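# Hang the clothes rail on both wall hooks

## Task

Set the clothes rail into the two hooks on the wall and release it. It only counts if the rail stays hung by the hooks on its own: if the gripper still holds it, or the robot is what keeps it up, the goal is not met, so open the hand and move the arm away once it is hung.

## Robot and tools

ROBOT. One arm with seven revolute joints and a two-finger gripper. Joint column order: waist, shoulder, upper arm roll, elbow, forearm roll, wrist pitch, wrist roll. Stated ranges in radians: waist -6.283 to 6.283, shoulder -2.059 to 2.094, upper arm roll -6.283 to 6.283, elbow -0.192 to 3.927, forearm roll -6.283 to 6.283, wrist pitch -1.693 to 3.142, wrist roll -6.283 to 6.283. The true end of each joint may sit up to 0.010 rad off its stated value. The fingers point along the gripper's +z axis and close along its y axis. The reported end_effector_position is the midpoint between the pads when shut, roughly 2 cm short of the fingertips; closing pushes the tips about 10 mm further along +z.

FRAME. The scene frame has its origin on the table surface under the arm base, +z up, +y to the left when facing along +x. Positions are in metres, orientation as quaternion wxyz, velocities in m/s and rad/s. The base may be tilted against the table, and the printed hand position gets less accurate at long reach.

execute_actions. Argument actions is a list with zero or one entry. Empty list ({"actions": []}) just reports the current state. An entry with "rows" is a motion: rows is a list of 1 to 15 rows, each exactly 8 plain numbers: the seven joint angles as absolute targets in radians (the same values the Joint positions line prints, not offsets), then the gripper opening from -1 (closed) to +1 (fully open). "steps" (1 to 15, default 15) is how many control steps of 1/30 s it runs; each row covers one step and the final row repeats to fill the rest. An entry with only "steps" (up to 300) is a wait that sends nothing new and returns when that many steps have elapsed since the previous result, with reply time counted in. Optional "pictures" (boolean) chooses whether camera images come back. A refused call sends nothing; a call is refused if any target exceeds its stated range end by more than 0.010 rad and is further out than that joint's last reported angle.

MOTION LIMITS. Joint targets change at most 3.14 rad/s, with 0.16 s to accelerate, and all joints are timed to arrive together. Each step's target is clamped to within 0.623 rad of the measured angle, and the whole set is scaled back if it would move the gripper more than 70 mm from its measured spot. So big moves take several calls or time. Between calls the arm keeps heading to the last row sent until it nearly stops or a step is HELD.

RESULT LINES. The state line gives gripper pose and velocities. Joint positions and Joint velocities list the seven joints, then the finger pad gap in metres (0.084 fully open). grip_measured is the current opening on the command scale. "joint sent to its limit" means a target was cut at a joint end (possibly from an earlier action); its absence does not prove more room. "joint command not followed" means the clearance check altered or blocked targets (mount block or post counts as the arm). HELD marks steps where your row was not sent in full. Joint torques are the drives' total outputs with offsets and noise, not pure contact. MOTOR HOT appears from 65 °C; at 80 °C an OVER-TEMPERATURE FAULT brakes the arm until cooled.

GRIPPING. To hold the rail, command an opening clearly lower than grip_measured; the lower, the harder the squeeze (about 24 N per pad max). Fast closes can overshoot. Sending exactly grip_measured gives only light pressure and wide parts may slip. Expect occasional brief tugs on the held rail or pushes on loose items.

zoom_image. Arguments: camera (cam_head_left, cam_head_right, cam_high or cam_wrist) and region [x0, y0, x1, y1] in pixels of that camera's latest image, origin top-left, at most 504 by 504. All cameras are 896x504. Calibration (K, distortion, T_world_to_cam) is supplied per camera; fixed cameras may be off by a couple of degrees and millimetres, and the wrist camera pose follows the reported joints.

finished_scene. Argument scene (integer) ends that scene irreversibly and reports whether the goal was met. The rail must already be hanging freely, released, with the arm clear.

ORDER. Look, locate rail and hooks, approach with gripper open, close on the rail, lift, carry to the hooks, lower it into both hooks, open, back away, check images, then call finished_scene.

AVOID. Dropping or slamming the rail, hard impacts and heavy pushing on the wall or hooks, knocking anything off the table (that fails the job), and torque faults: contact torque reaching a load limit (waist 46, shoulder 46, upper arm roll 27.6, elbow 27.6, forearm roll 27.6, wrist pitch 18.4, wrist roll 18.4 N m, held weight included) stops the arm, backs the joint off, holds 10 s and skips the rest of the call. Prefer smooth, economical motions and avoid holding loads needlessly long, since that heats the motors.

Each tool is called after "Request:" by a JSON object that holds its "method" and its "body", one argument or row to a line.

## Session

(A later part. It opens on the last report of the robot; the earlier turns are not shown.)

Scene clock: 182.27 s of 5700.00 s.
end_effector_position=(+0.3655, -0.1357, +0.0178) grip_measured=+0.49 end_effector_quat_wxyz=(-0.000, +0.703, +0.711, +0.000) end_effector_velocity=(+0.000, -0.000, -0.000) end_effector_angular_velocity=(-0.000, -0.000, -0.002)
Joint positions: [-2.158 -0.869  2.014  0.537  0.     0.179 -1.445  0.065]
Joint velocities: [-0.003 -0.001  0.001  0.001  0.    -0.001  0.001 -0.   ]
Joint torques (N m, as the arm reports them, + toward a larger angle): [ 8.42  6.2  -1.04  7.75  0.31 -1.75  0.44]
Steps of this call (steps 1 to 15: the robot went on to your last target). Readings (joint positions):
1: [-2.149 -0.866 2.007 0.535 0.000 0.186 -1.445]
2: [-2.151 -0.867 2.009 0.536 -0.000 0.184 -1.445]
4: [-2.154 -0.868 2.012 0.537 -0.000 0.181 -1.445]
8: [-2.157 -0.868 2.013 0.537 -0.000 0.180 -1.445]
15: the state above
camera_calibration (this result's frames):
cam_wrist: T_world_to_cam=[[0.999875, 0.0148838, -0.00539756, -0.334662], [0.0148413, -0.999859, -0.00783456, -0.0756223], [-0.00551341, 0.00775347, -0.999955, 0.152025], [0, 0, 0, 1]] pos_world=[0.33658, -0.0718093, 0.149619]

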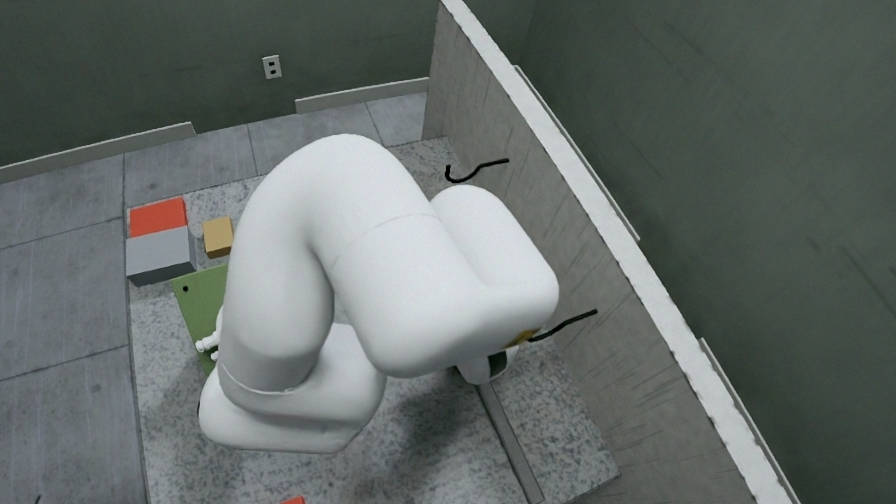

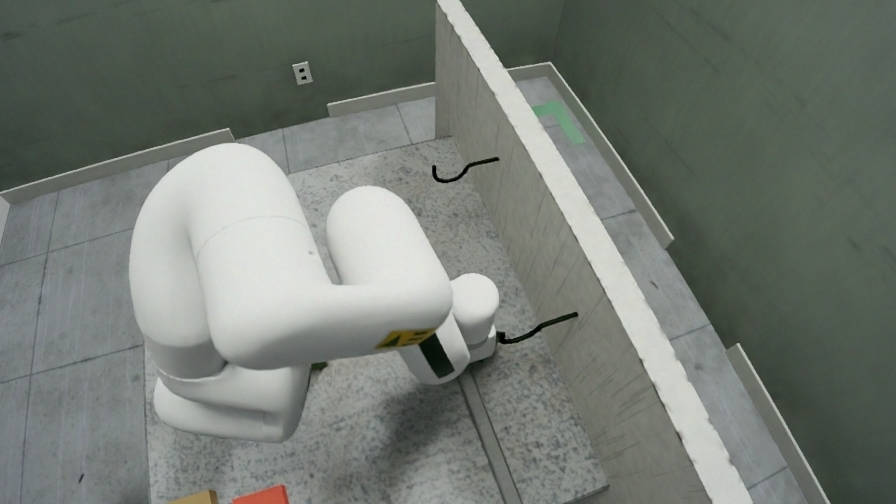

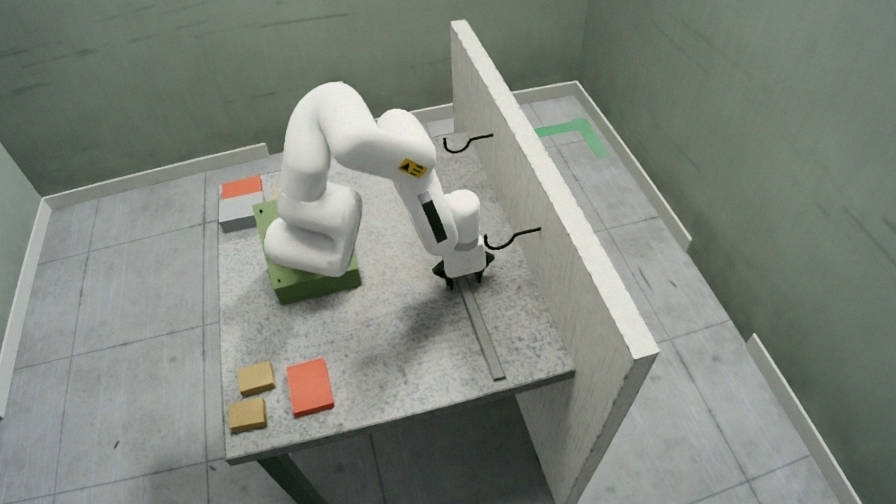

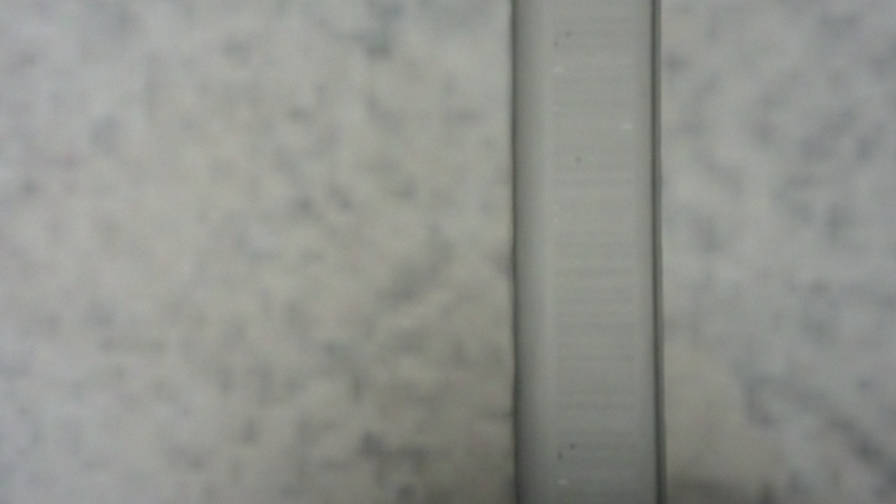

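Request:
{"method": "execute_actions", "body": {
  "actions": [
    {"rows":[[-2.158,-0.869,2.014,0.537,0,0.179,-1.445,0.3],[-2.158,-0.869,2.014,0.537,0,0.179,-1.445,0.1],[-2.158,-0.869,2.014,0.537,0,0.179,-1.445,0],[-2.158,-0.869,2.014,0.537,0,0.179,-1.445,-0.1],[-2.158,-0.869,2.014,0.537,0,0.179,-1.445,-0.2],[-2.158,-0.869,2.014,0.537,0,0.179,-1.445,-0.3],[-2.158,-0.869,2.014,0.537,0,0.179,-1.445,-0.4],[-2.158,-0.869,2.014,0.537,0,0.179,-1.445,-0.5],[-2.158,-0.869,2.014,0.537,0,0.179,-1.445,-0.6],[-2.158,-0.869,2.014,0.537,0,0.179,-1.445,-0.8],[-2.158,-0.869,2.014,0.537,0,0.179,-1.445,-1]]}
  ],
  "pictures": false
}}

Request:
{"method": "execute_actions", "body": {
  "actions": [
    {"rows":[[-2.1,-0.85,1.975,0.529,0,0.22,-1.445,-1],[-2.1,-0.85,1.975,0.529,0,0.22,-1.445,-1],[-2.1,-0.85,1.975,0.529,0,0.22,-1.445,-1],[-2.1,-0.85,1.975,0.529,0,0.22,-1.445,-1],[-2.04,-0.83,1.935,0.522,0,0.262,-1.445,-1],[-2.04,-0.83,1.935,0.522,0,0.262,-1.445,-1],[-2.04,-0.83,1.935,0.522,0,0.262,-1.445,-1],[-2.04,-0.83,1.935,0.522,0,0.262,-1.445,-1],[-1.908,-0.798,1.846,0.512,0,0.351,-1.44,-1]]}
  ],
  "pictures": false
}}

Request:
{"method": "execute_actions", "body": {
  "actions": [
    {"rows":[[-1.674,-0.767,1.681,0.518,0,0.525,-1.434,-1],[-1.674,-0.767,1.681,0.518,0,0.525,-1.434,-1],[-1.674,-0.767,1.681,0.518,0,0.525,-1.434,-1],[-1.674,-0.767,1.681,0.518,0,0.525,-1.434,-1],[-1.674,-0.767,1.681,0.518,0,0.525,-1.434,-1],[-1.674,-0.767,1.681,0.518,0,0.525,-1.434,-1],[-1.674,-0.767,1.681,0.518,0,0.525,-1.434,-1],[-1.674,-0.767,1.681,0.518,0,0.525,-1.434,-1],[-1.48,-0.762,1.54,0.556,0,0.7,-1.434,-1]]}
  ],
  "pictures": false
}}

Request:
{"method": "execute_actions", "body": {
  "actions": [
    {"rows":[[-1.318,-0.772,1.424,0.618,0,0.872,-1.434,-1],[-1.318,-0.772,1.424,0.618,0,0.872,-1.434,-1],[-1.318,-0.772,1.424,0.618,0,0.872,-1.434,-1],[-1.318,-0.772,1.424,0.618,0,0.872,-1.434,-1],[-1.318,-0.772,1.424,0.618,0,0.872,-1.434,-1],[-1.318,-0.772,1.424,0.618,0,0.872,-1.434,-1],[-1.23,-0.782,1.362,0.687,0,1.003,-1.434,-1]]}
  ]
}}

Request:
{"method": "execute_actions", "body": {
  "actions": [
    {"rows":[[-1.4,-0.78,1.56,0.8,0,1.003,-1.36,-1],[-1.4,-0.78,1.56,0.8,0,1.003,-1.36,-1],[-1.4,-0.78,1.56,0.8,0,1.003,-1.36,-1],[-1.4,-0.78,1.56,0.8,0,1.003,-1.36,-1],[-1.4,-0.78,1.56,0.8,0,1.003,-1.36,-1],[-1.4,-0.78,1.56,0.8,0,1.003,-1.36,-1],[-1.4,-0.78,1.56,0.8,0,1.003,-1.36,-1],[-1.56,-0.78,1.75,0.91,0,1.003,-1.285,-1]]}
  ],
  "pictures": false
}}

Request:
{"method": "execute_actions", "body": {
  "actions": [
    {"rows":[[-1.71,-0.8,1.93,1.02,0,1.003,-1.21,-1],[-1.71,-0.8,1.93,1.02,0,1.003,-1.21,-1],[-1.71,-0.8,1.93,1.02,0,1.003,-1.21,-1],[-1.71,-0.8,1.93,1.02,0,1.003,-1.21,-1],[-1.71,-0.8,1.93,1.02,0,1.003,-1.21,-1],[-1.71,-0.8,1.93,1.02,0,1.003,-1.21,-1],[-1.71,-0.8,1.93,1.02,0,1.003,-1.21,-1],[-1.842,-0.824,2.088,1.13,0,1.004,-1.144,-1]]}
  ],
  "pictures": false
}}

Request:
{"method": "execute_actions", "body": {
  "actions": [
    {"steps":12}
  ]
}}

Scene clock: 216.83 s of 5700.00 s.
end_effector_position=(+0.3690, -0.1335, +0.0204) grip_measured=-0.34 end_effector_quat_wxyz=(+0.002, +0.702, +0.712, +0.005) end_effector_velocity=(-0.001, -0.000, -0.000) end_effector_angular_velocity=(-0.007, -0.001, +0.005)
Joint positions: [-2.153 -0.866  2.014  0.541  0.     0.178 -1.445  0.029]
Joint velocities: [ 0.006 -0.008 -0.    -0.003  0.    -0.003  0.001  0.   ]
Joint torques (N m, as the arm reports them, + toward a larger angle): [-3.92 -2.02 -0.46 -1.45  0.73  0.93  0.13]
Steps of this call (steps 1 to 15: the robot went on to your last target; steps 16 to 90: nothing new was sent; then 31.07 s passed at rest; steps 91 to 105: all 15 steps of this action). Readings (joint positions):
91: [-2.158 -0.869 2.014 0.537 0.000 0.179 -1.445]
92: [-2.157 -0.869 2.014 0.538 0.000 0.178 -1.445]
94: [-2.155 -0.867 2.013 0.541 0.000 0.178 -1.445]
98: [-2.152 -0.866 2.014 0.541 -0.000 0.178 -1.445]
105: the state above

Scene clock: 217.33 s of 5700.00 s.
end_effector_position=(+0.3666, -0.1356, +0.0645) grip_measured=-0.34 end_effector_quat_wxyz=(+0.001, +0.705, +0.710, +0.001) end_effector_velocity=(+0.024, +0.022, +0.094) end_effector_angular_velocity=(+0.031, -0.069, +0.022)
Joint positions: [-1.941 -0.807  1.868  0.515 -0.     0.328 -1.441  0.029]
Joint velocities: [ 0.395  0.103 -0.235  0.006 -0.001  0.236  0.014 -0.   ]
Joint torques (N m, as the arm reports them, + toward a larger angle): [ 3.94  3.73 -0.53  7.12  0.75 -2.13  0.48]
Steps of this call (steps 1 to 15: all 15 steps of this action). Readings (joint positions):
1: [-2.152 -0.867 2.014 0.540 0.000 0.178 -1.445]
2: [-2.150 -0.866 2.012 0.540 0.000 0.180 -1.445]
4: [-2.132 -0.863 1.996 0.529 -0.000 0.200 -1.445]
8: [-2.084 -0.847 1.959 0.517 0.000 0.239 -1.445]
15: the state above

Scene clock: 217.83 s of 5700.00 s.
end_effector_position=(+0.3678, -0.1356, +0.1553) grip_measured=-0.34 end_effector_quat_wxyz=(+0.001, +0.707, +0.707, -0.000) end_effector_velocity=(+0.054, +0.032, +0.221) end_effector_angular_velocity=(+0.036, -0.166, +0.057)
Joint positions: [-1.539 -0.764  1.583  0.546  0.     0.646 -1.434  0.029]
Joint velocities: [ 0.732  0.025 -0.472  0.226  0.     0.564  0.001  0.   ]
Joint torques (N m, as the arm reports them, + toward a larger angle): [-0.05  0.24  0.25  8.08  0.31 -1.54  0.07]
Steps of this call (steps 1 to 15: all 15 steps of this action). Readings (joint positions):
1: [-1.930 -0.804 1.862 0.515 -0.000 0.335 -1.441]
2: [-1.920 -0.802 1.854 0.514 -0.000 0.343 -1.440]
4: [-1.874 -0.795 1.819 0.511 -0.000 0.381 -1.439]
8: [-1.726 -0.774 1.719 0.519 0.000 0.483 -1.435]
15: the state above

Scene clock: 218.33 s of 5700.00 s.
end_effector_position=(+0.3673, -0.1343, +0.2573) grip_measured=-0.34 end_effector_quat_wxyz=(+0.002, +0.706, +0.708, +0.002) end_effector_velocity=(-0.025, -0.006, +0.034) end_effector_angular_velocity=(+0.002, +0.071, -0.011)
Joint positions: [-1.241 -0.781  1.371  0.681  0.     0.984 -1.434  0.029]
Joint velocities: [ 0.117 -0.009 -0.094  0.048  0.001  0.2    0.002 -0.   ]
Joint torques (N m, as the arm reports them, + toward a larger angle): [ 4.44 -2.82 -0.7  13.49  0.11 -2.08  0.45]
Steps of this call (steps 1 to 15: all 15 steps of this action). Readings (joint positions):
1: [-1.519 -0.763 1.570 0.552 0.000 0.662 -1.434]
2: [-1.503 -0.763 1.559 0.556 0.000 0.677 -1.434]
4: [-1.455 -0.765 1.521 0.566 0.000 0.733 -1.434]
8: [-1.347 -0.771 1.446 0.612 0.000 0.840 -1.434]
15: the state above
camera_calibration (this result's frames):
cam_wrist: T_world_to_cam=[[0.999971, 0.00760088, 0.0000292454, -0.337656], [0.00760088, -0.99994, -0.00787772, -0.0696834], [-0.000030634, 0.00787772, -0.999969, 0.389504], [0, 0, 0, 1]] pos_world=[0.338187, -0.0701812, 0.388953]

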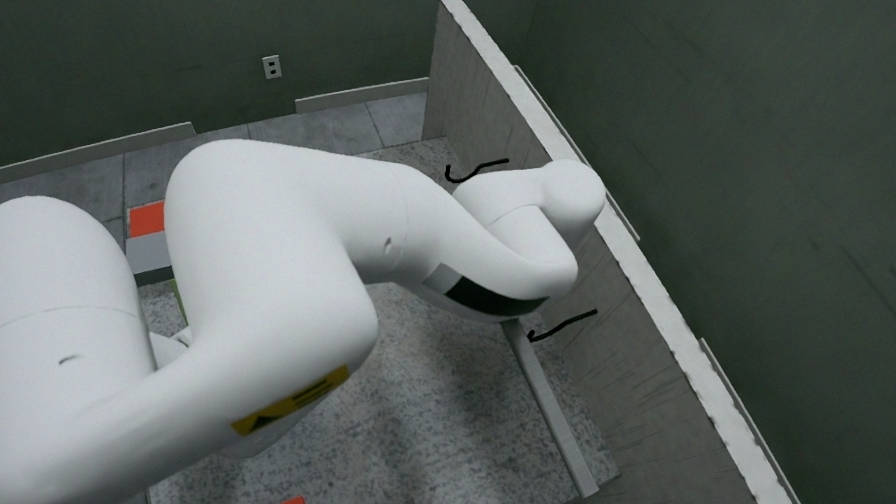

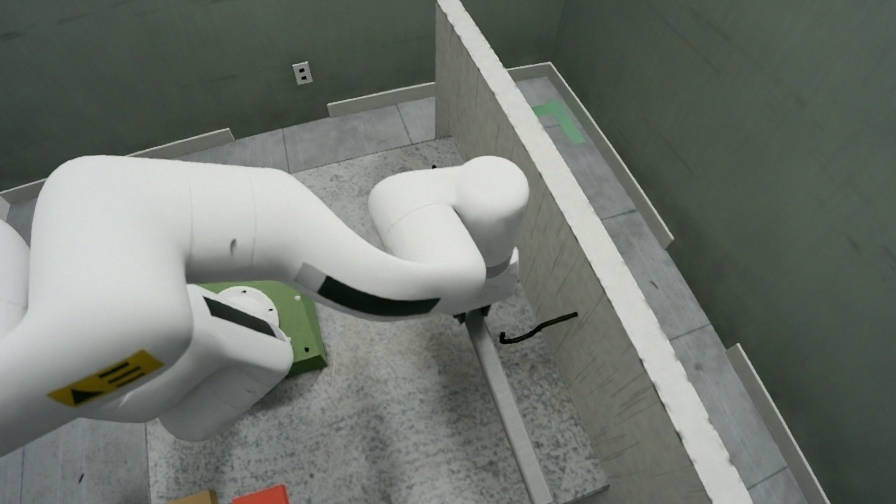

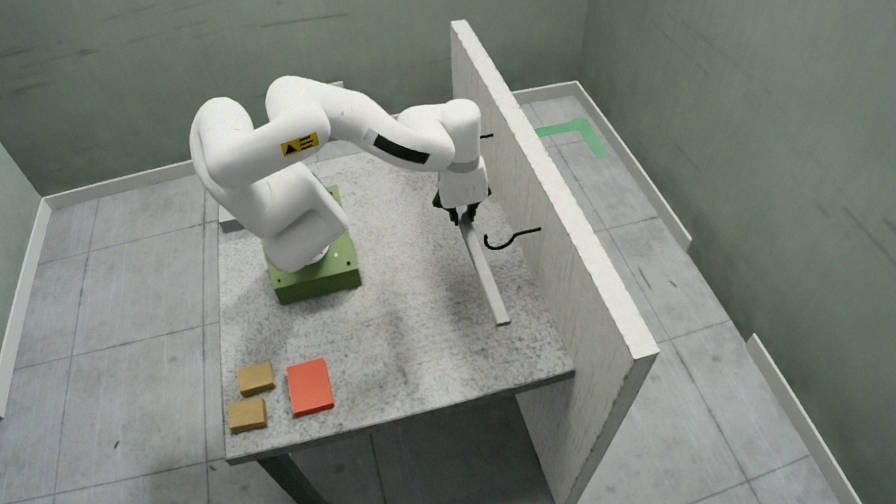

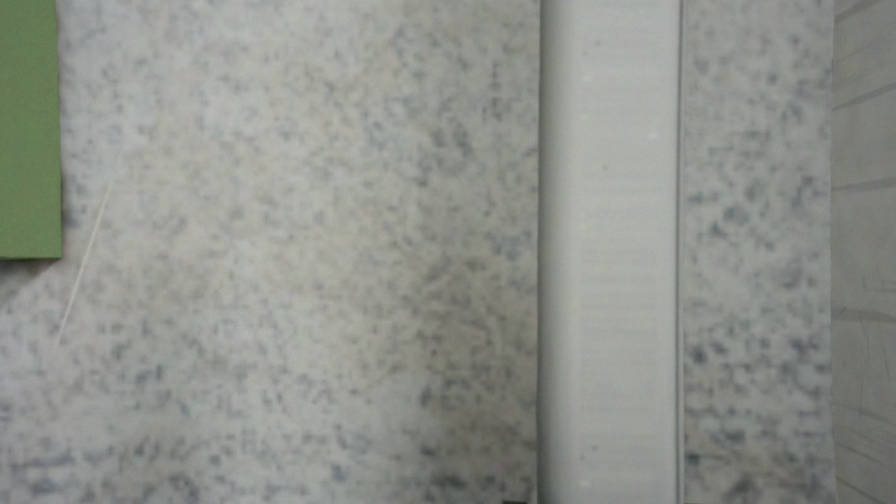

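Scene clock: 218.83 s of 5700.00 s.
end_effector_position=(+0.4131, -0.0736, +0.2593) grip_measured=-0.34 end_effector_quat_wxyz=(+0.012, +0.706, +0.708, -0.012) end_effector_velocity=(+0.052, +0.102, -0.005) end_effector_angular_velocity=(+0.016, -0.003, +0.018)
Joint positions: [-1.527 -0.78   1.712  0.888  0.     1.002 -1.301  0.029]
Joint velocities: [-0.362 -0.001  0.449  0.261  0.002  0.001  0.176 -0.   ]
Joint torques (N m, as the arm reports them, + toward a larger angle): [ 7.52  2.86 -5.81 13.46 -0.31 -1.67  0.37]
Steps of this call (steps 1 to 15: all 15 steps of this action). Readings (joint positions):
1: [-1.239 -0.781 1.369 0.682 0.000 0.990 -1.434]
2: [-1.240 -0.781 1.370 0.684 -0.000 0.994 -1.432]
4: [-1.272 -0.781 1.407 0.707 -0.000 1.000 -1.417]
8: [-1.368 -0.781 1.524 0.778 0.000 1.001 -1.375]
15: the state above

Scene clock: 219.33 s of 5700.00 s.
end_effector_position=(+0.4518, +0.0124, +0.2517) grip_measured=-0.34 end_effector_quat_wxyz=(+0.003, +0.706, +0.708, -0.001) end_effector_velocity=(+0.028, +0.102, -0.004) end_effector_angular_velocity=(+0.070, +0.002, +0.015)
Joint positions: [-1.816 -0.821  2.06   1.11   0.     1.003 -1.157  0.029]
Joint velocities: [-0.266 -0.049  0.343  0.227  0.     0.005  0.14   0.   ]
Joint torques (N m, as the arm reports them, + toward a larger angle): [ 9.84 10.08 -4.66 13.84 -0.25 -1.57  0.2 ]
Steps of this call (steps 1 to 15: all 15 steps of this action). Readings (joint positions):
1: [-1.537 -0.780 1.724 0.895 0.000 1.002 -1.296]
2: [-1.547 -0.781 1.735 0.901 0.000 1.003 -1.291]
4: [-1.588 -0.784 1.782 0.930 -0.000 1.004 -1.270]
8: [-1.680 -0.797 1.896 0.999 0.000 1.002 -1.225]
15: the state above

Scene clock: 219.73 s of 5700.00 s.
end_effector_position=(+0.4547, +0.0195, +0.2509) grip_measured=-0.34 end_effector_quat_wxyz=(-0.000, +0.707, +0.707, +0.000) end_effector_velocity=(+0.000, +0.003, -0.000) end_effector_angular_velocity=(+0.002, -0.001, +0.003)
Joint positions: [-1.841 -0.824  2.087  1.129 -0.     1.004 -1.144  0.029]
Joint velocities: [-0.005 -0.001  0.009  0.004  0.    -0.001  0.003 -0.   ]
Joint torques (N m, as the arm reports them, + toward a larger angle): [ 9.44  9.36 -0.68 14.7   0.63 -2.35  0.25]
Steps of this call (steps 1 to 12: the robot went on to your last target). Readings (joint positions):
1: [-1.824 -0.822 2.069 1.116 0.000 1.003 -1.153]
2: [-1.829 -0.822 2.074 1.120 0.000 1.004 -1.150]
4: [-1.836 -0.823 2.080 1.125 0.000 1.004 -1.147]
8: [-1.840 -0.823 2.085 1.128 -0.000 1.004 -1.145]
12: the state above
camera_calibration (this result's frames):
cam_wrist: T_world_to_cam=[[0.999977, 0.0045738, -0.00507876, -0.424807], [0.00453448, -0.99996, -0.00772774, 0.0847446], [-0.0051139, 0.00770453, -0.999957, 0.384188], [0, 0, 0, 1]] pos_world=[0.426378, 0.0837242, 0.382669]

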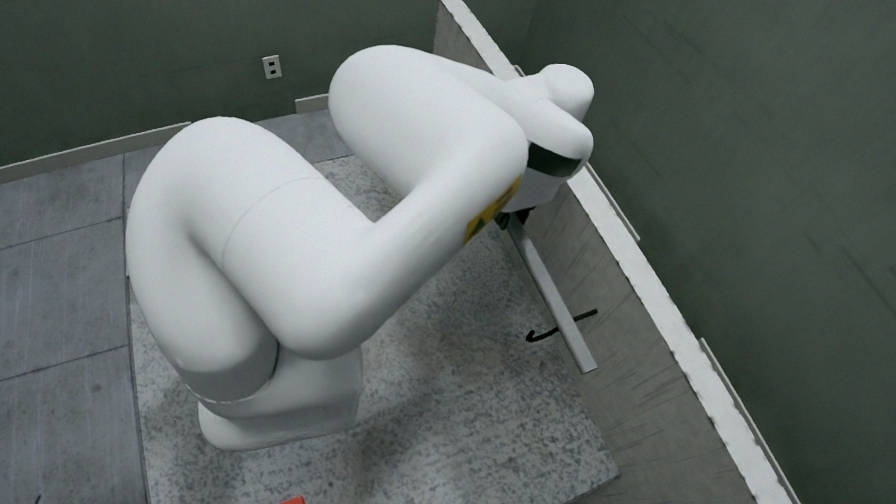

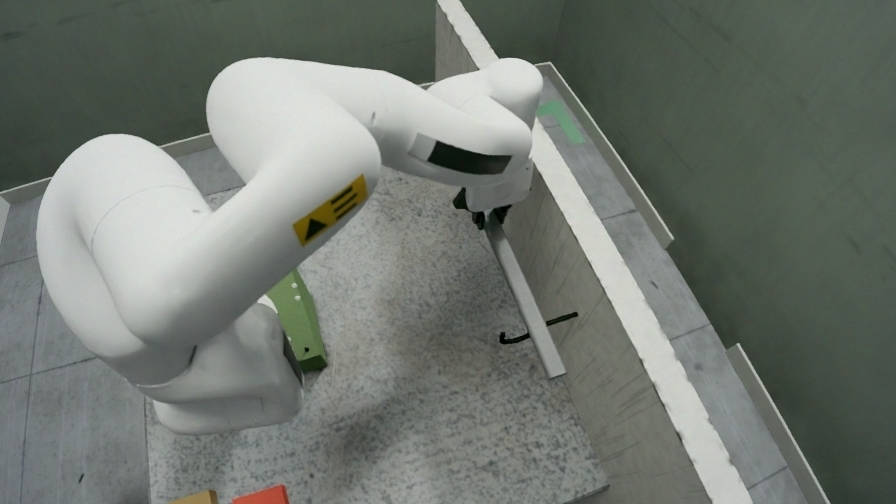

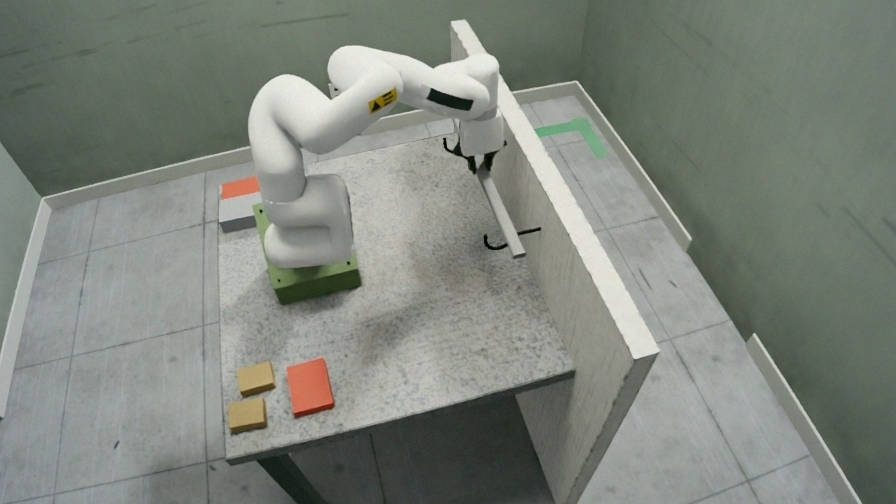

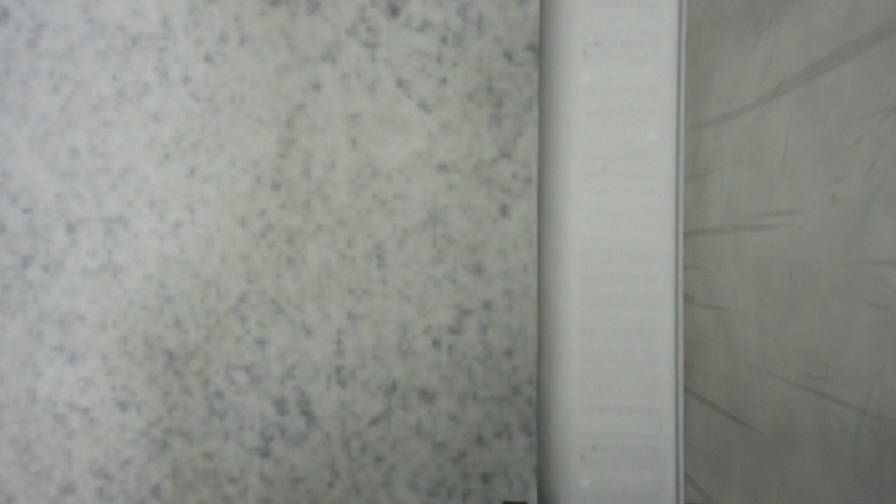

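Lower to about 0.21.

Request:
{"method": "execute_actions", "body": {
  "actions": [
    {"rows":[[-1.907,-0.854,2.131,1.08,0,0.897,-1.144,-1]]}
  ]
}}

Request:
{"method": "zoom_image", "body": {
  "camera": "cam_high",
  "region": [420,110,580,290]
}}

Scene clock: 232.80 s of 5700.00 s.
end_effector_position=(+0.4561, +0.0211, +0.2116) grip_measured=-0.35 end_effector_quat_wxyz=(+0.000, +0.707, +0.708, +0.001) end_effector_velocity=(-0.014, +0.004, -0.017) end_effector_angular_velocity=(-0.009, +0.029, +0.013)
Joint positions: [-1.906 -0.854  2.132  1.081  0.001  0.898 -1.144  0.029]
Joint velocities: [-0.011 -0.011  0.025 -0.03   0.007 -0.013  0.001 -0.   ]
Joint torques (N m, as the arm reports them, + toward a larger angle): [10.07 10.95 -3.04 15.62 -0.04 -2.01  0.23]
Steps of this call (steps 1 to 30: the robot went on to your last target; steps 31 to 100: nothing new was sent; then 9.23 s passed at rest; steps 101 to 115: all 15 steps of this action). Readings (joint positions):
101: [-1.842 -0.824 2.088 1.130 -0.000 1.004 -1.144]
102: [-1.844 -0.825 2.090 1.129 -0.000 0.999 -1.144]
104: [-1.863 -0.833 2.104 1.117 0.000 0.963 -1.144]
108: [-1.901 -0.852 2.125 1.082 -0.000 0.914 -1.144]
115: the state above
camera_calibration (this result's frames):
cam_wrist: T_world_to_cam=[[0.999976, 0.00568308, -0.0040046, -0.426665], [0.00565122, -0.999953, -0.00792251, 0.0855538], [-0.00404943, 0.00789969, -0.999961, 0.344342], [0, 0, 0, 1]] pos_world=[0.427565, 0.0852543, 0.343297]

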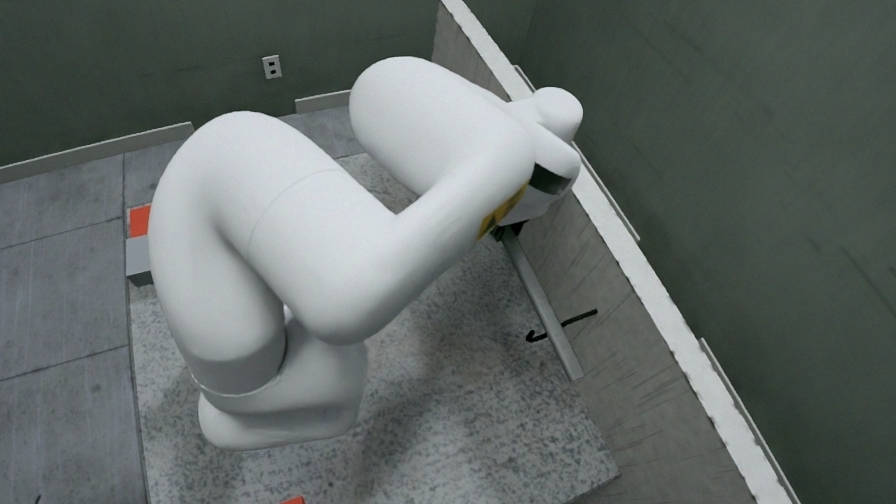

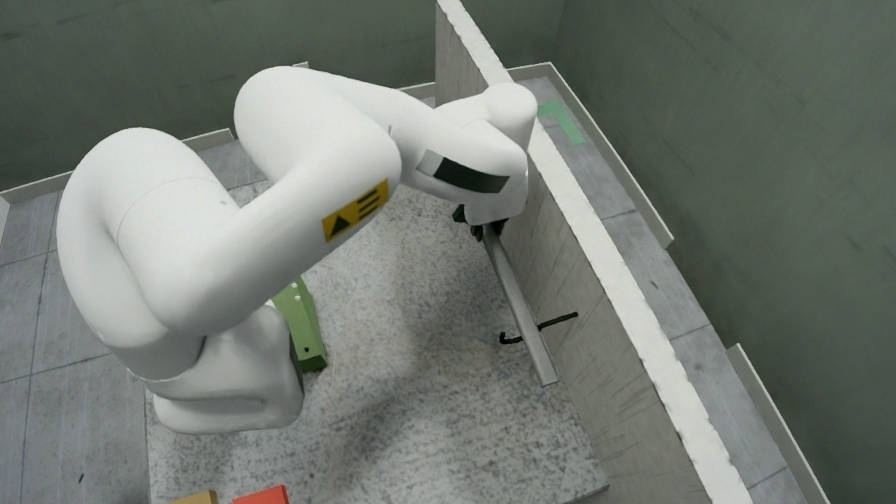

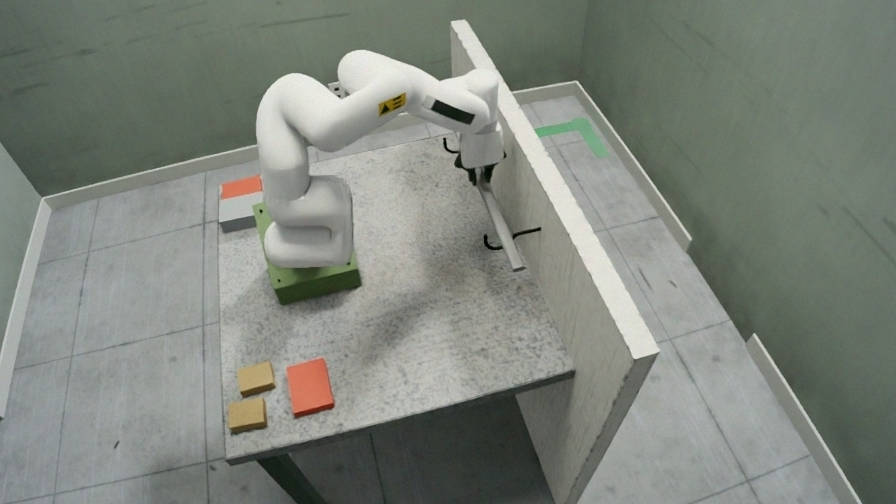

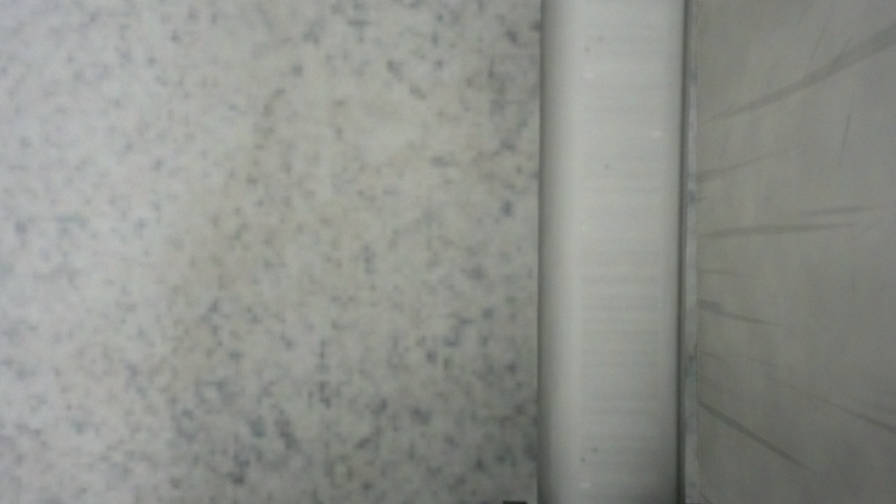

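Region (420, 110, 580, 290) of cam_high's 896x504 image, scaled by 2.800, with more detail than that image has.

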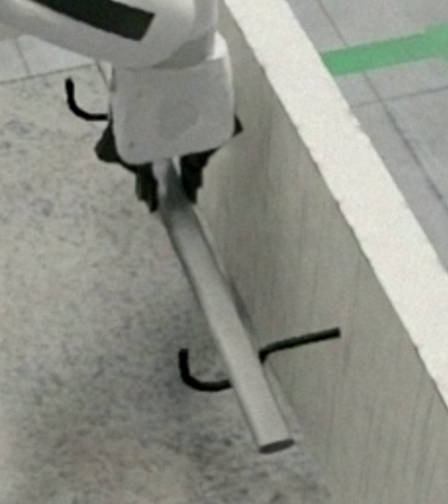

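Request:
{"method": "execute_actions", "body": {
  "actions": [
    {"rows":[[-1.93,-0.865,2.147,1.061,0,0.857,-1.144,-1],[-1.93,-0.865,2.147,1.061,0,0.857,-1.144,-1],[-1.93,-0.865,2.147,1.061,0,0.857,-1.144,-1],[-1.93,-0.865,2.147,1.061,0,0.857,-1.144,-1],[-1.93,-0.865,2.147,1.061,0,0.857,-1.144,-1],[-1.955,-0.877,2.163,1.042,0,0.816,-1.144,-1]]}
  ]
}}

Request:
{"method": "zoom_image", "body": {
  "camera": "cam_high",
  "region": [420,110,580,290]
}}

Scene clock: 239.00 s of 5700.00 s.
end_effector_position=(+0.4545, +0.0203, +0.1818) grip_measured=-0.40 end_effector_quat_wxyz=(-0.000, +0.707, +0.708, +0.000) end_effector_velocity=(+0.003, +0.000, -0.006) end_effector_angular_velocity=(+0.004, -0.011, +0.001)
Joint positions: [-1.953 -0.876  2.163  1.043  0.     0.819 -1.144  0.026]
Joint velocities: [-0.014 -0.006  0.006 -0.005 -0.002 -0.029 -0.002 -0.003]
Joint torques (N m, as the arm reports them, + toward a larger angle): [ 9.22 10.81 -3.03 15.06  0.37 -4.05  0.21]
Steps of this call (steps 1 to 15: the robot went on to your last target; steps 16 to 90: nothing new was sent; then 2.70 s passed at rest; steps 91 to 105: all 15 steps of this action). Readings (joint positions):
91: [-1.907 -0.854 2.131 1.080 -0.000 0.897 -1.144]
92: [-1.909 -0.855 2.132 1.079 0.000 0.893 -1.144]
94: [-1.919 -0.859 2.140 1.071 0.000 0.875 -1.144]
98: [-1.934 -0.867 2.151 1.056 0.000 0.850 -1.144]
105: the state above
camera_calibration (this result's frames):
cam_wrist: T_world_to_cam=[[0.999969, 0.00589021, -0.00525081, -0.424957], [0.00584931, -0.999953, -0.00776986, 0.0844279], [-0.00529633, 0.00773891, -0.999956, 0.315114], [0, 0, 0, 1]] pos_world=[0.426119, 0.0844884, 0.313525]

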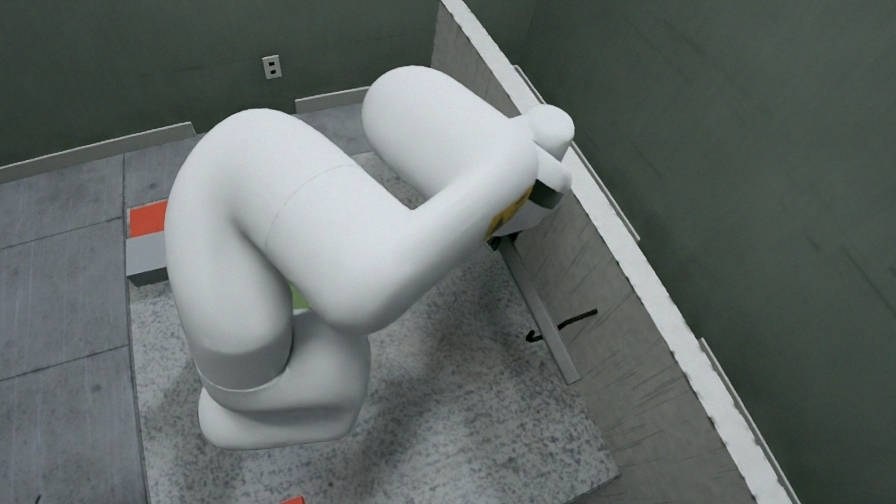

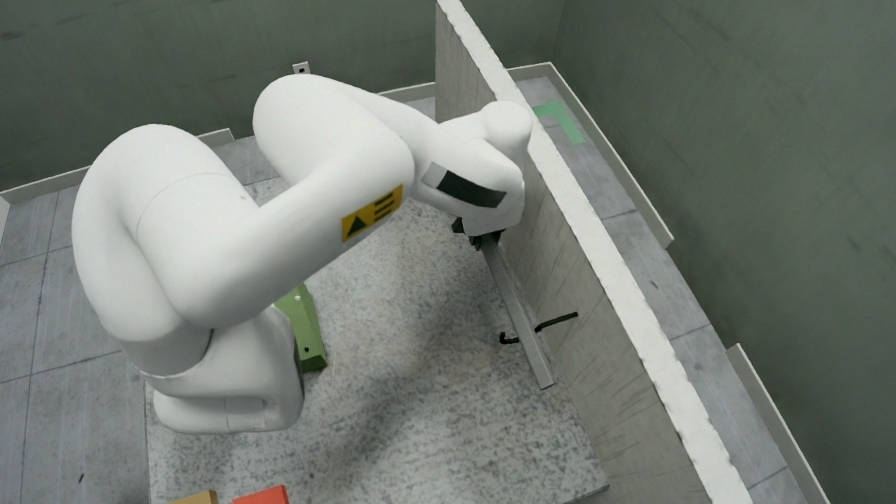

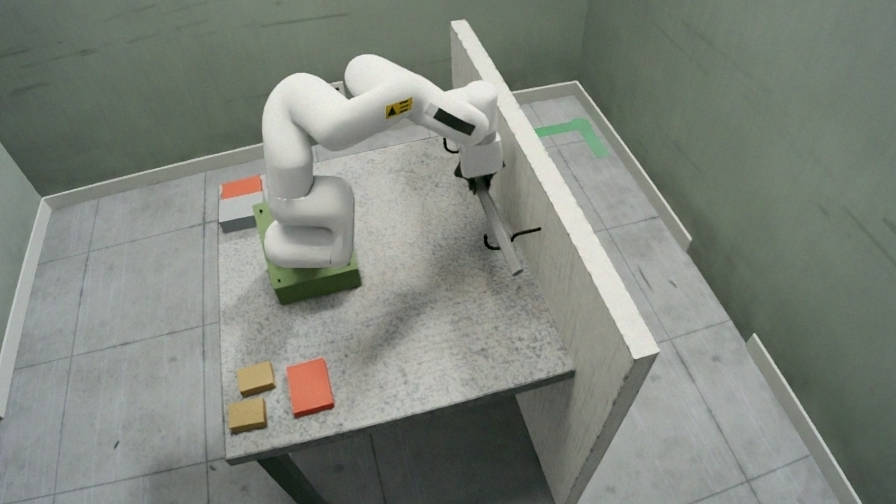

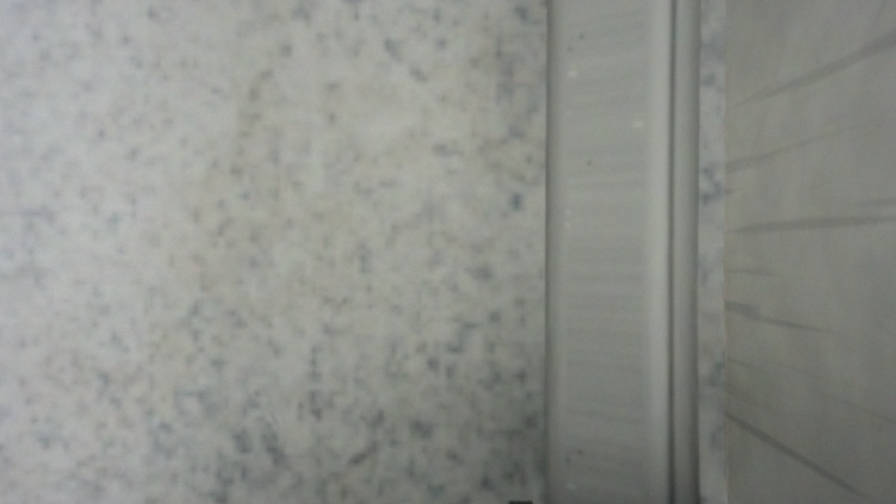

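Region (420, 110, 580, 290) of cam_high's 896x504 image, scaled by 2.800, with more detail than that image has.

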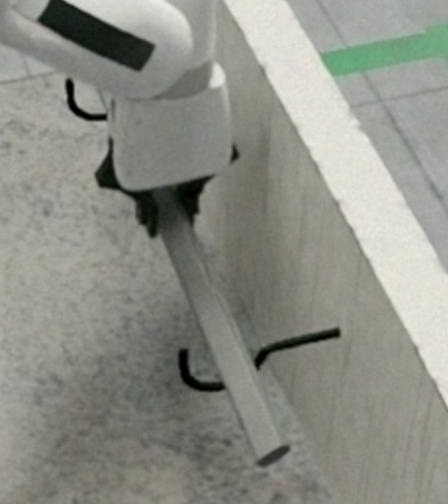

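Contact on the wall-side slope of the cup, so I'll release and let it slide in.

Request:
{"method": "execute_actions", "body": {
  "actions": [
    {"rows":[[-1.955,-0.877,2.163,1.042,0,0.816,-1.144,-0.3],[-1.955,-0.877,2.163,1.042,0,0.816,-1.144,-0.2],[-1.955,-0.877,2.163,1.042,0,0.816,-1.144,-0.1],[-1.955,-0.877,2.163,1.042,0,0.816,-1.144,0],[-1.955,-0.877,2.163,1.042,0,0.816,-1.144,0.2],[-1.955,-0.877,2.163,1.042,0,0.816,-1.144,0.4],[-1.955,-0.877,2.163,1.042,0,0.816,-1.144,0.6]]}
  ],
  "pictures": false
}}

Request:
{"method": "execute_actions", "body": {
  "actions": [
    {"rows":[[-1.842,-0.824,2.088,1.13,0,1.004,-1.144,0.6]]}
  ],
  "pictures": false
}}

Request:
{"method": "execute_actions", "body": {
  "actions": [
    {"rows":[[-1.23,-0.782,1.362,0.687,0,1.003,-1.434,0.6]]}
  ],
  "pictures": false
}}

Request:
{"method": "execute_actions", "body": {
  "actions": [
    {"rows":[[-0.839,-0.985,0.988,0.659,0,1.33,-1.571,0.6]]}
  ],
  "pictures": false
}}

Request:
{"method": "execute_actions", "body": {
  "actions": [
    {"steps":25}
  ]
}}

Scene clock: 251.23 s of 5700.00 s.
end_effector_position=(+0.4547, +0.0198, +0.1808) grip_measured=+0.59 end_effector_quat_wxyz=(+0.000, +0.707, +0.707, +0.000) end_effector_velocity=(-0.000, +0.000, +0.000) end_effector_angular_velocity=(+0.001, +0.001, +0.001)
Joint positions: [-1.955 -0.877  2.163  1.042 -0.     0.816 -1.144  0.069]
Joint velocities: [ 0.001  0.001 -0.    -0.001  0.001  0.001 -0.001 -0.   ]
Joint torques (N m, as the arm reports them, + toward a larger angle): [ 9.49 11.   -0.72 13.31  0.38 -1.9   0.2 ]
Steps of this call (steps 1 to 15: the robot went on to your last target; steps 16 to 90: nothing new was sent; then 8.73 s passed at rest; steps 91 to 105: all 15 steps of this action). Readings (joint positions):
91: [-1.955 -0.877 2.163 1.042 0.000 0.816 -1.144]
92: [-1.955 -0.877 2.163 1.042 -0.000 0.815 -1.144]
94: [-1.957 -0.878 2.160 1.043 -0.001 0.814 -1.144]
98: [-1.956 -0.877 2.161 1.042 -0.000 0.815 -1.144]
105: the state above

Scene clock: 251.73 s of 5700.00 s.
end_effector_position=(+0.4544, +0.0192, +0.2487) grip_measured=+0.59 end_effector_quat_wxyz=(-0.000, +0.707, +0.707, -0.001) end_effector_velocity=(+0.001, -0.000, +0.012) end_effector_angular_velocity=(+0.001, -0.001, -0.002)
Joint positions: [-1.845 -0.825  2.089  1.127 -0.     1.001 -1.144  0.069]
Joint velocities: [ 0.015  0.007 -0.012  0.02   0.     0.031  0.     0.   ]
Joint torques (N m, as the arm reports them, + toward a larger angle): [ 8.82  9.6  -0.5  13.7   0.67 -1.96  0.26]
Steps of this call (steps 1 to 15: all 15 steps of this action). Readings (joint positions):
1: [-1.955 -0.877 2.163 1.042 -0.000 0.816 -1.144]
2: [-1.953 -0.876 2.161 1.043 -0.000 0.821 -1.144]
4: [-1.932 -0.867 2.145 1.057 -0.000 0.863 -1.144]
8: [-1.860 -0.831 2.102 1.120 0.000 0.965 -1.144]
15: the state above

Scene clock: 252.23 s of 5700.00 s.
end_effector_position=(+0.3861, -0.1150, +0.2647) grip_measured=+0.59 end_effector_quat_wxyz=(+0.014, +0.707, +0.707, -0.008) end_effector_velocity=(-0.205, -0.241, -0.021) end_effector_angular_velocity=(+0.270, +0.087, -0.037)
Joint positions: [-1.338 -0.789  1.495  0.765 -0.     1.003 -1.382  0.069]
Joint velocities: [ 1.123  0.082 -1.402 -0.819 -0.001  0.006 -0.523 -0.   ]
Joint torques (N m, as the arm reports them, + toward a larger angle): [ 3.42 -1.15  2.09 15.01  0.44 -2.04  0.48]
Steps of this call (steps 1 to 15: all 15 steps of this action). Readings (joint positions):
1: [-1.844 -0.825 2.088 1.127 -0.000 1.002 -1.144]
2: [-1.840 -0.825 2.085 1.125 0.000 1.002 -1.146]
4: [-1.800 -0.823 2.044 1.097 0.000 1.002 -1.166]
8: [-1.627 -0.810 1.855 0.973 0.000 1.003 -1.246]
15: the state above

Scene clock: 252.73 s of 5700.00 s.
end_effector_position=(+0.2941, -0.1837, +0.3391) grip_measured=+0.59 end_effector_quat_wxyz=(+0.004, +0.707, +0.707, -0.001) end_effector_velocity=(-0.051, -0.017, +0.010) end_effector_angular_velocity=(+0.060, +0.049, +0.010)
Joint positions: [-0.856 -0.977  1.006  0.662  0.     1.316 -1.564  0.069]
Joint velocities: [ 0.16  -0.069 -0.171 -0.052  0.001  0.146 -0.069 -0.   ]
Joint torques (N m, as the arm reports them, + toward a larger angle): [ 0.64 -2.41  0.6  14.83  0.16 -2.66  0.56]
Steps of this call (steps 1 to 15: all 15 steps of this action). Readings (joint positions):
1: [-1.305 -0.787 1.453 0.741 -0.000 1.004 -1.398]
2: [-1.277 -0.787 1.419 0.723 -0.000 1.008 -1.411]
4: [-1.209 -0.810 1.346 0.706 -0.000 1.048 -1.439]
8: [-1.030 -0.896 1.176 0.690 0.000 1.183 -1.502]
15: the state above

Scene clock: 253.57 s of 5700.00 s.
end_effector_position=(+0.2898, -0.1853, +0.3414) grip_measured=+0.59 end_effector_quat_wxyz=(+0.001, +0.707, +0.707, +0.000) end_effector_velocity=(-0.000, -0.000, -0.000) end_effector_angular_velocity=(-0.000, +0.001, -0.000)
Joint positions: [-0.839 -0.985  0.988  0.659  0.     1.33  -1.571  0.069]
Joint velocities: [-0.001 -0.     0.    -0.001 -0.     0.    -0.     0.   ]
Joint torques (N m, as the arm reports them, + toward a larger angle): [ 1.9  -1.79 -0.67 14.33  0.17 -2.17  0.31]
Steps of this call (steps 1 to 25: the robot went on to your last target). Readings (joint positions):
1: [-0.851 -0.979 1.001 0.661 0.000 1.320 -1.566]
2: [-0.848 -0.981 0.997 0.660 0.000 1.323 -1.568]
4: [-0.845 -0.982 0.993 0.659 0.000 1.326 -1.569]
8: [-0.841 -0.984 0.990 0.659 0.000 1.329 -1.571]
25: the state above
camera_calibration (this result's frames):
cam_wrist: T_world_to_cam=[[0.999982, 0.00517085, -0.00298918, -0.259147], [0.00515287, -0.999969, -0.00599163, -0.119446], [-0.00302007, 0.00597612, -0.999978, 0.474482], [0, 0, 0, 1]] pos_world=[0.261191, -0.120938, 0.472981]

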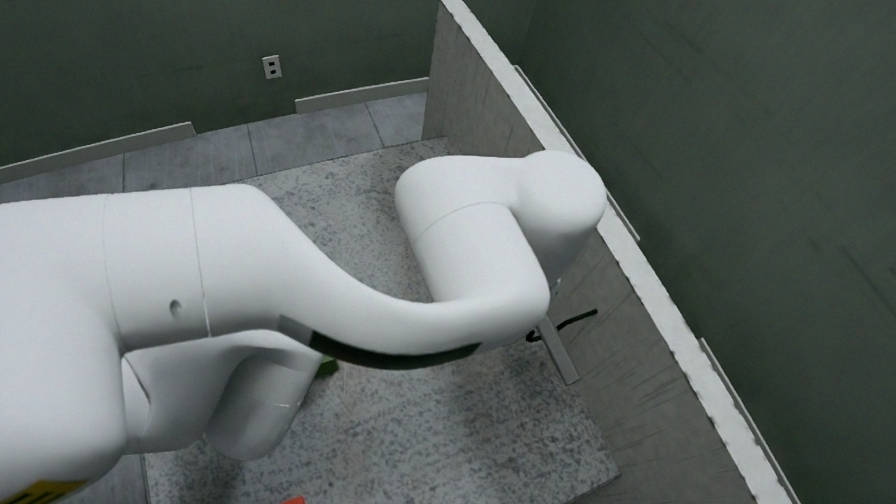

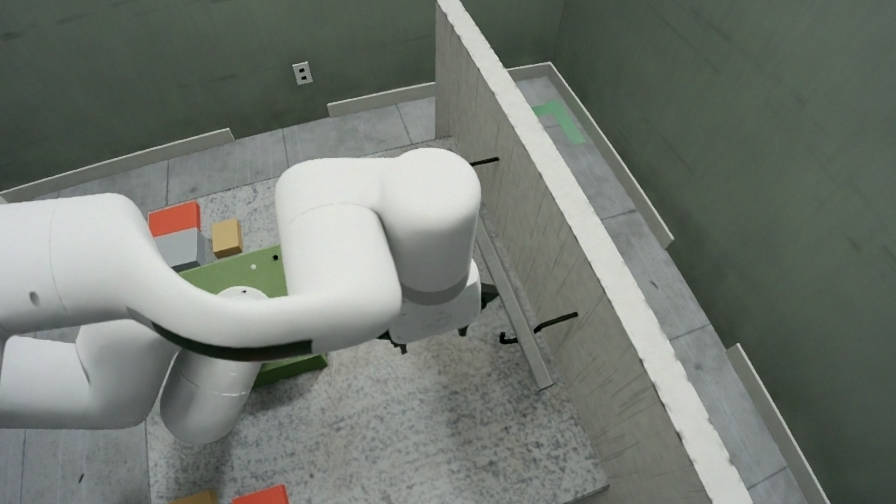

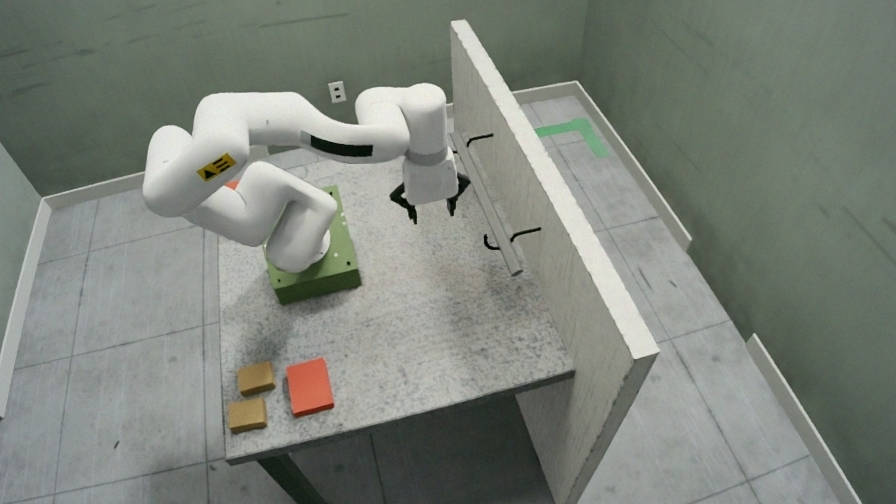

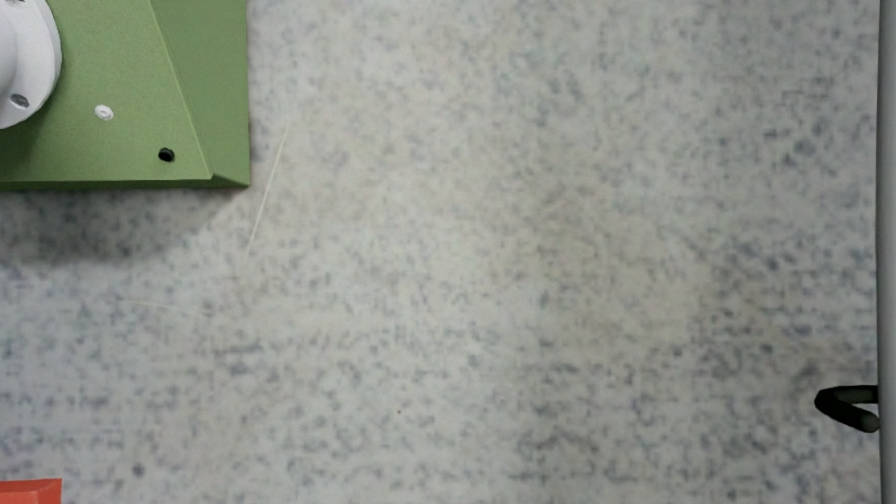

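Request:
{"method": "zoom_image", "body": {
  "camera": "cam_high",
  "region": [420,110,580,290]
}}

Region (420, 110, 580, 290) of cam_high's 896x504 image, scaled by 2.800, with more detail than that image has.

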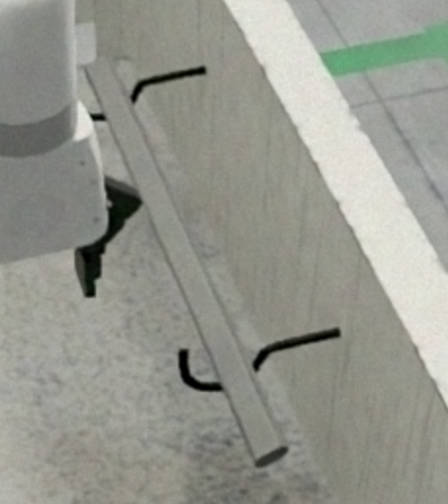

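Request:
{"method": "finished_scene", "body": {
  "scene": 1
}}

The scene is finished: the task was done.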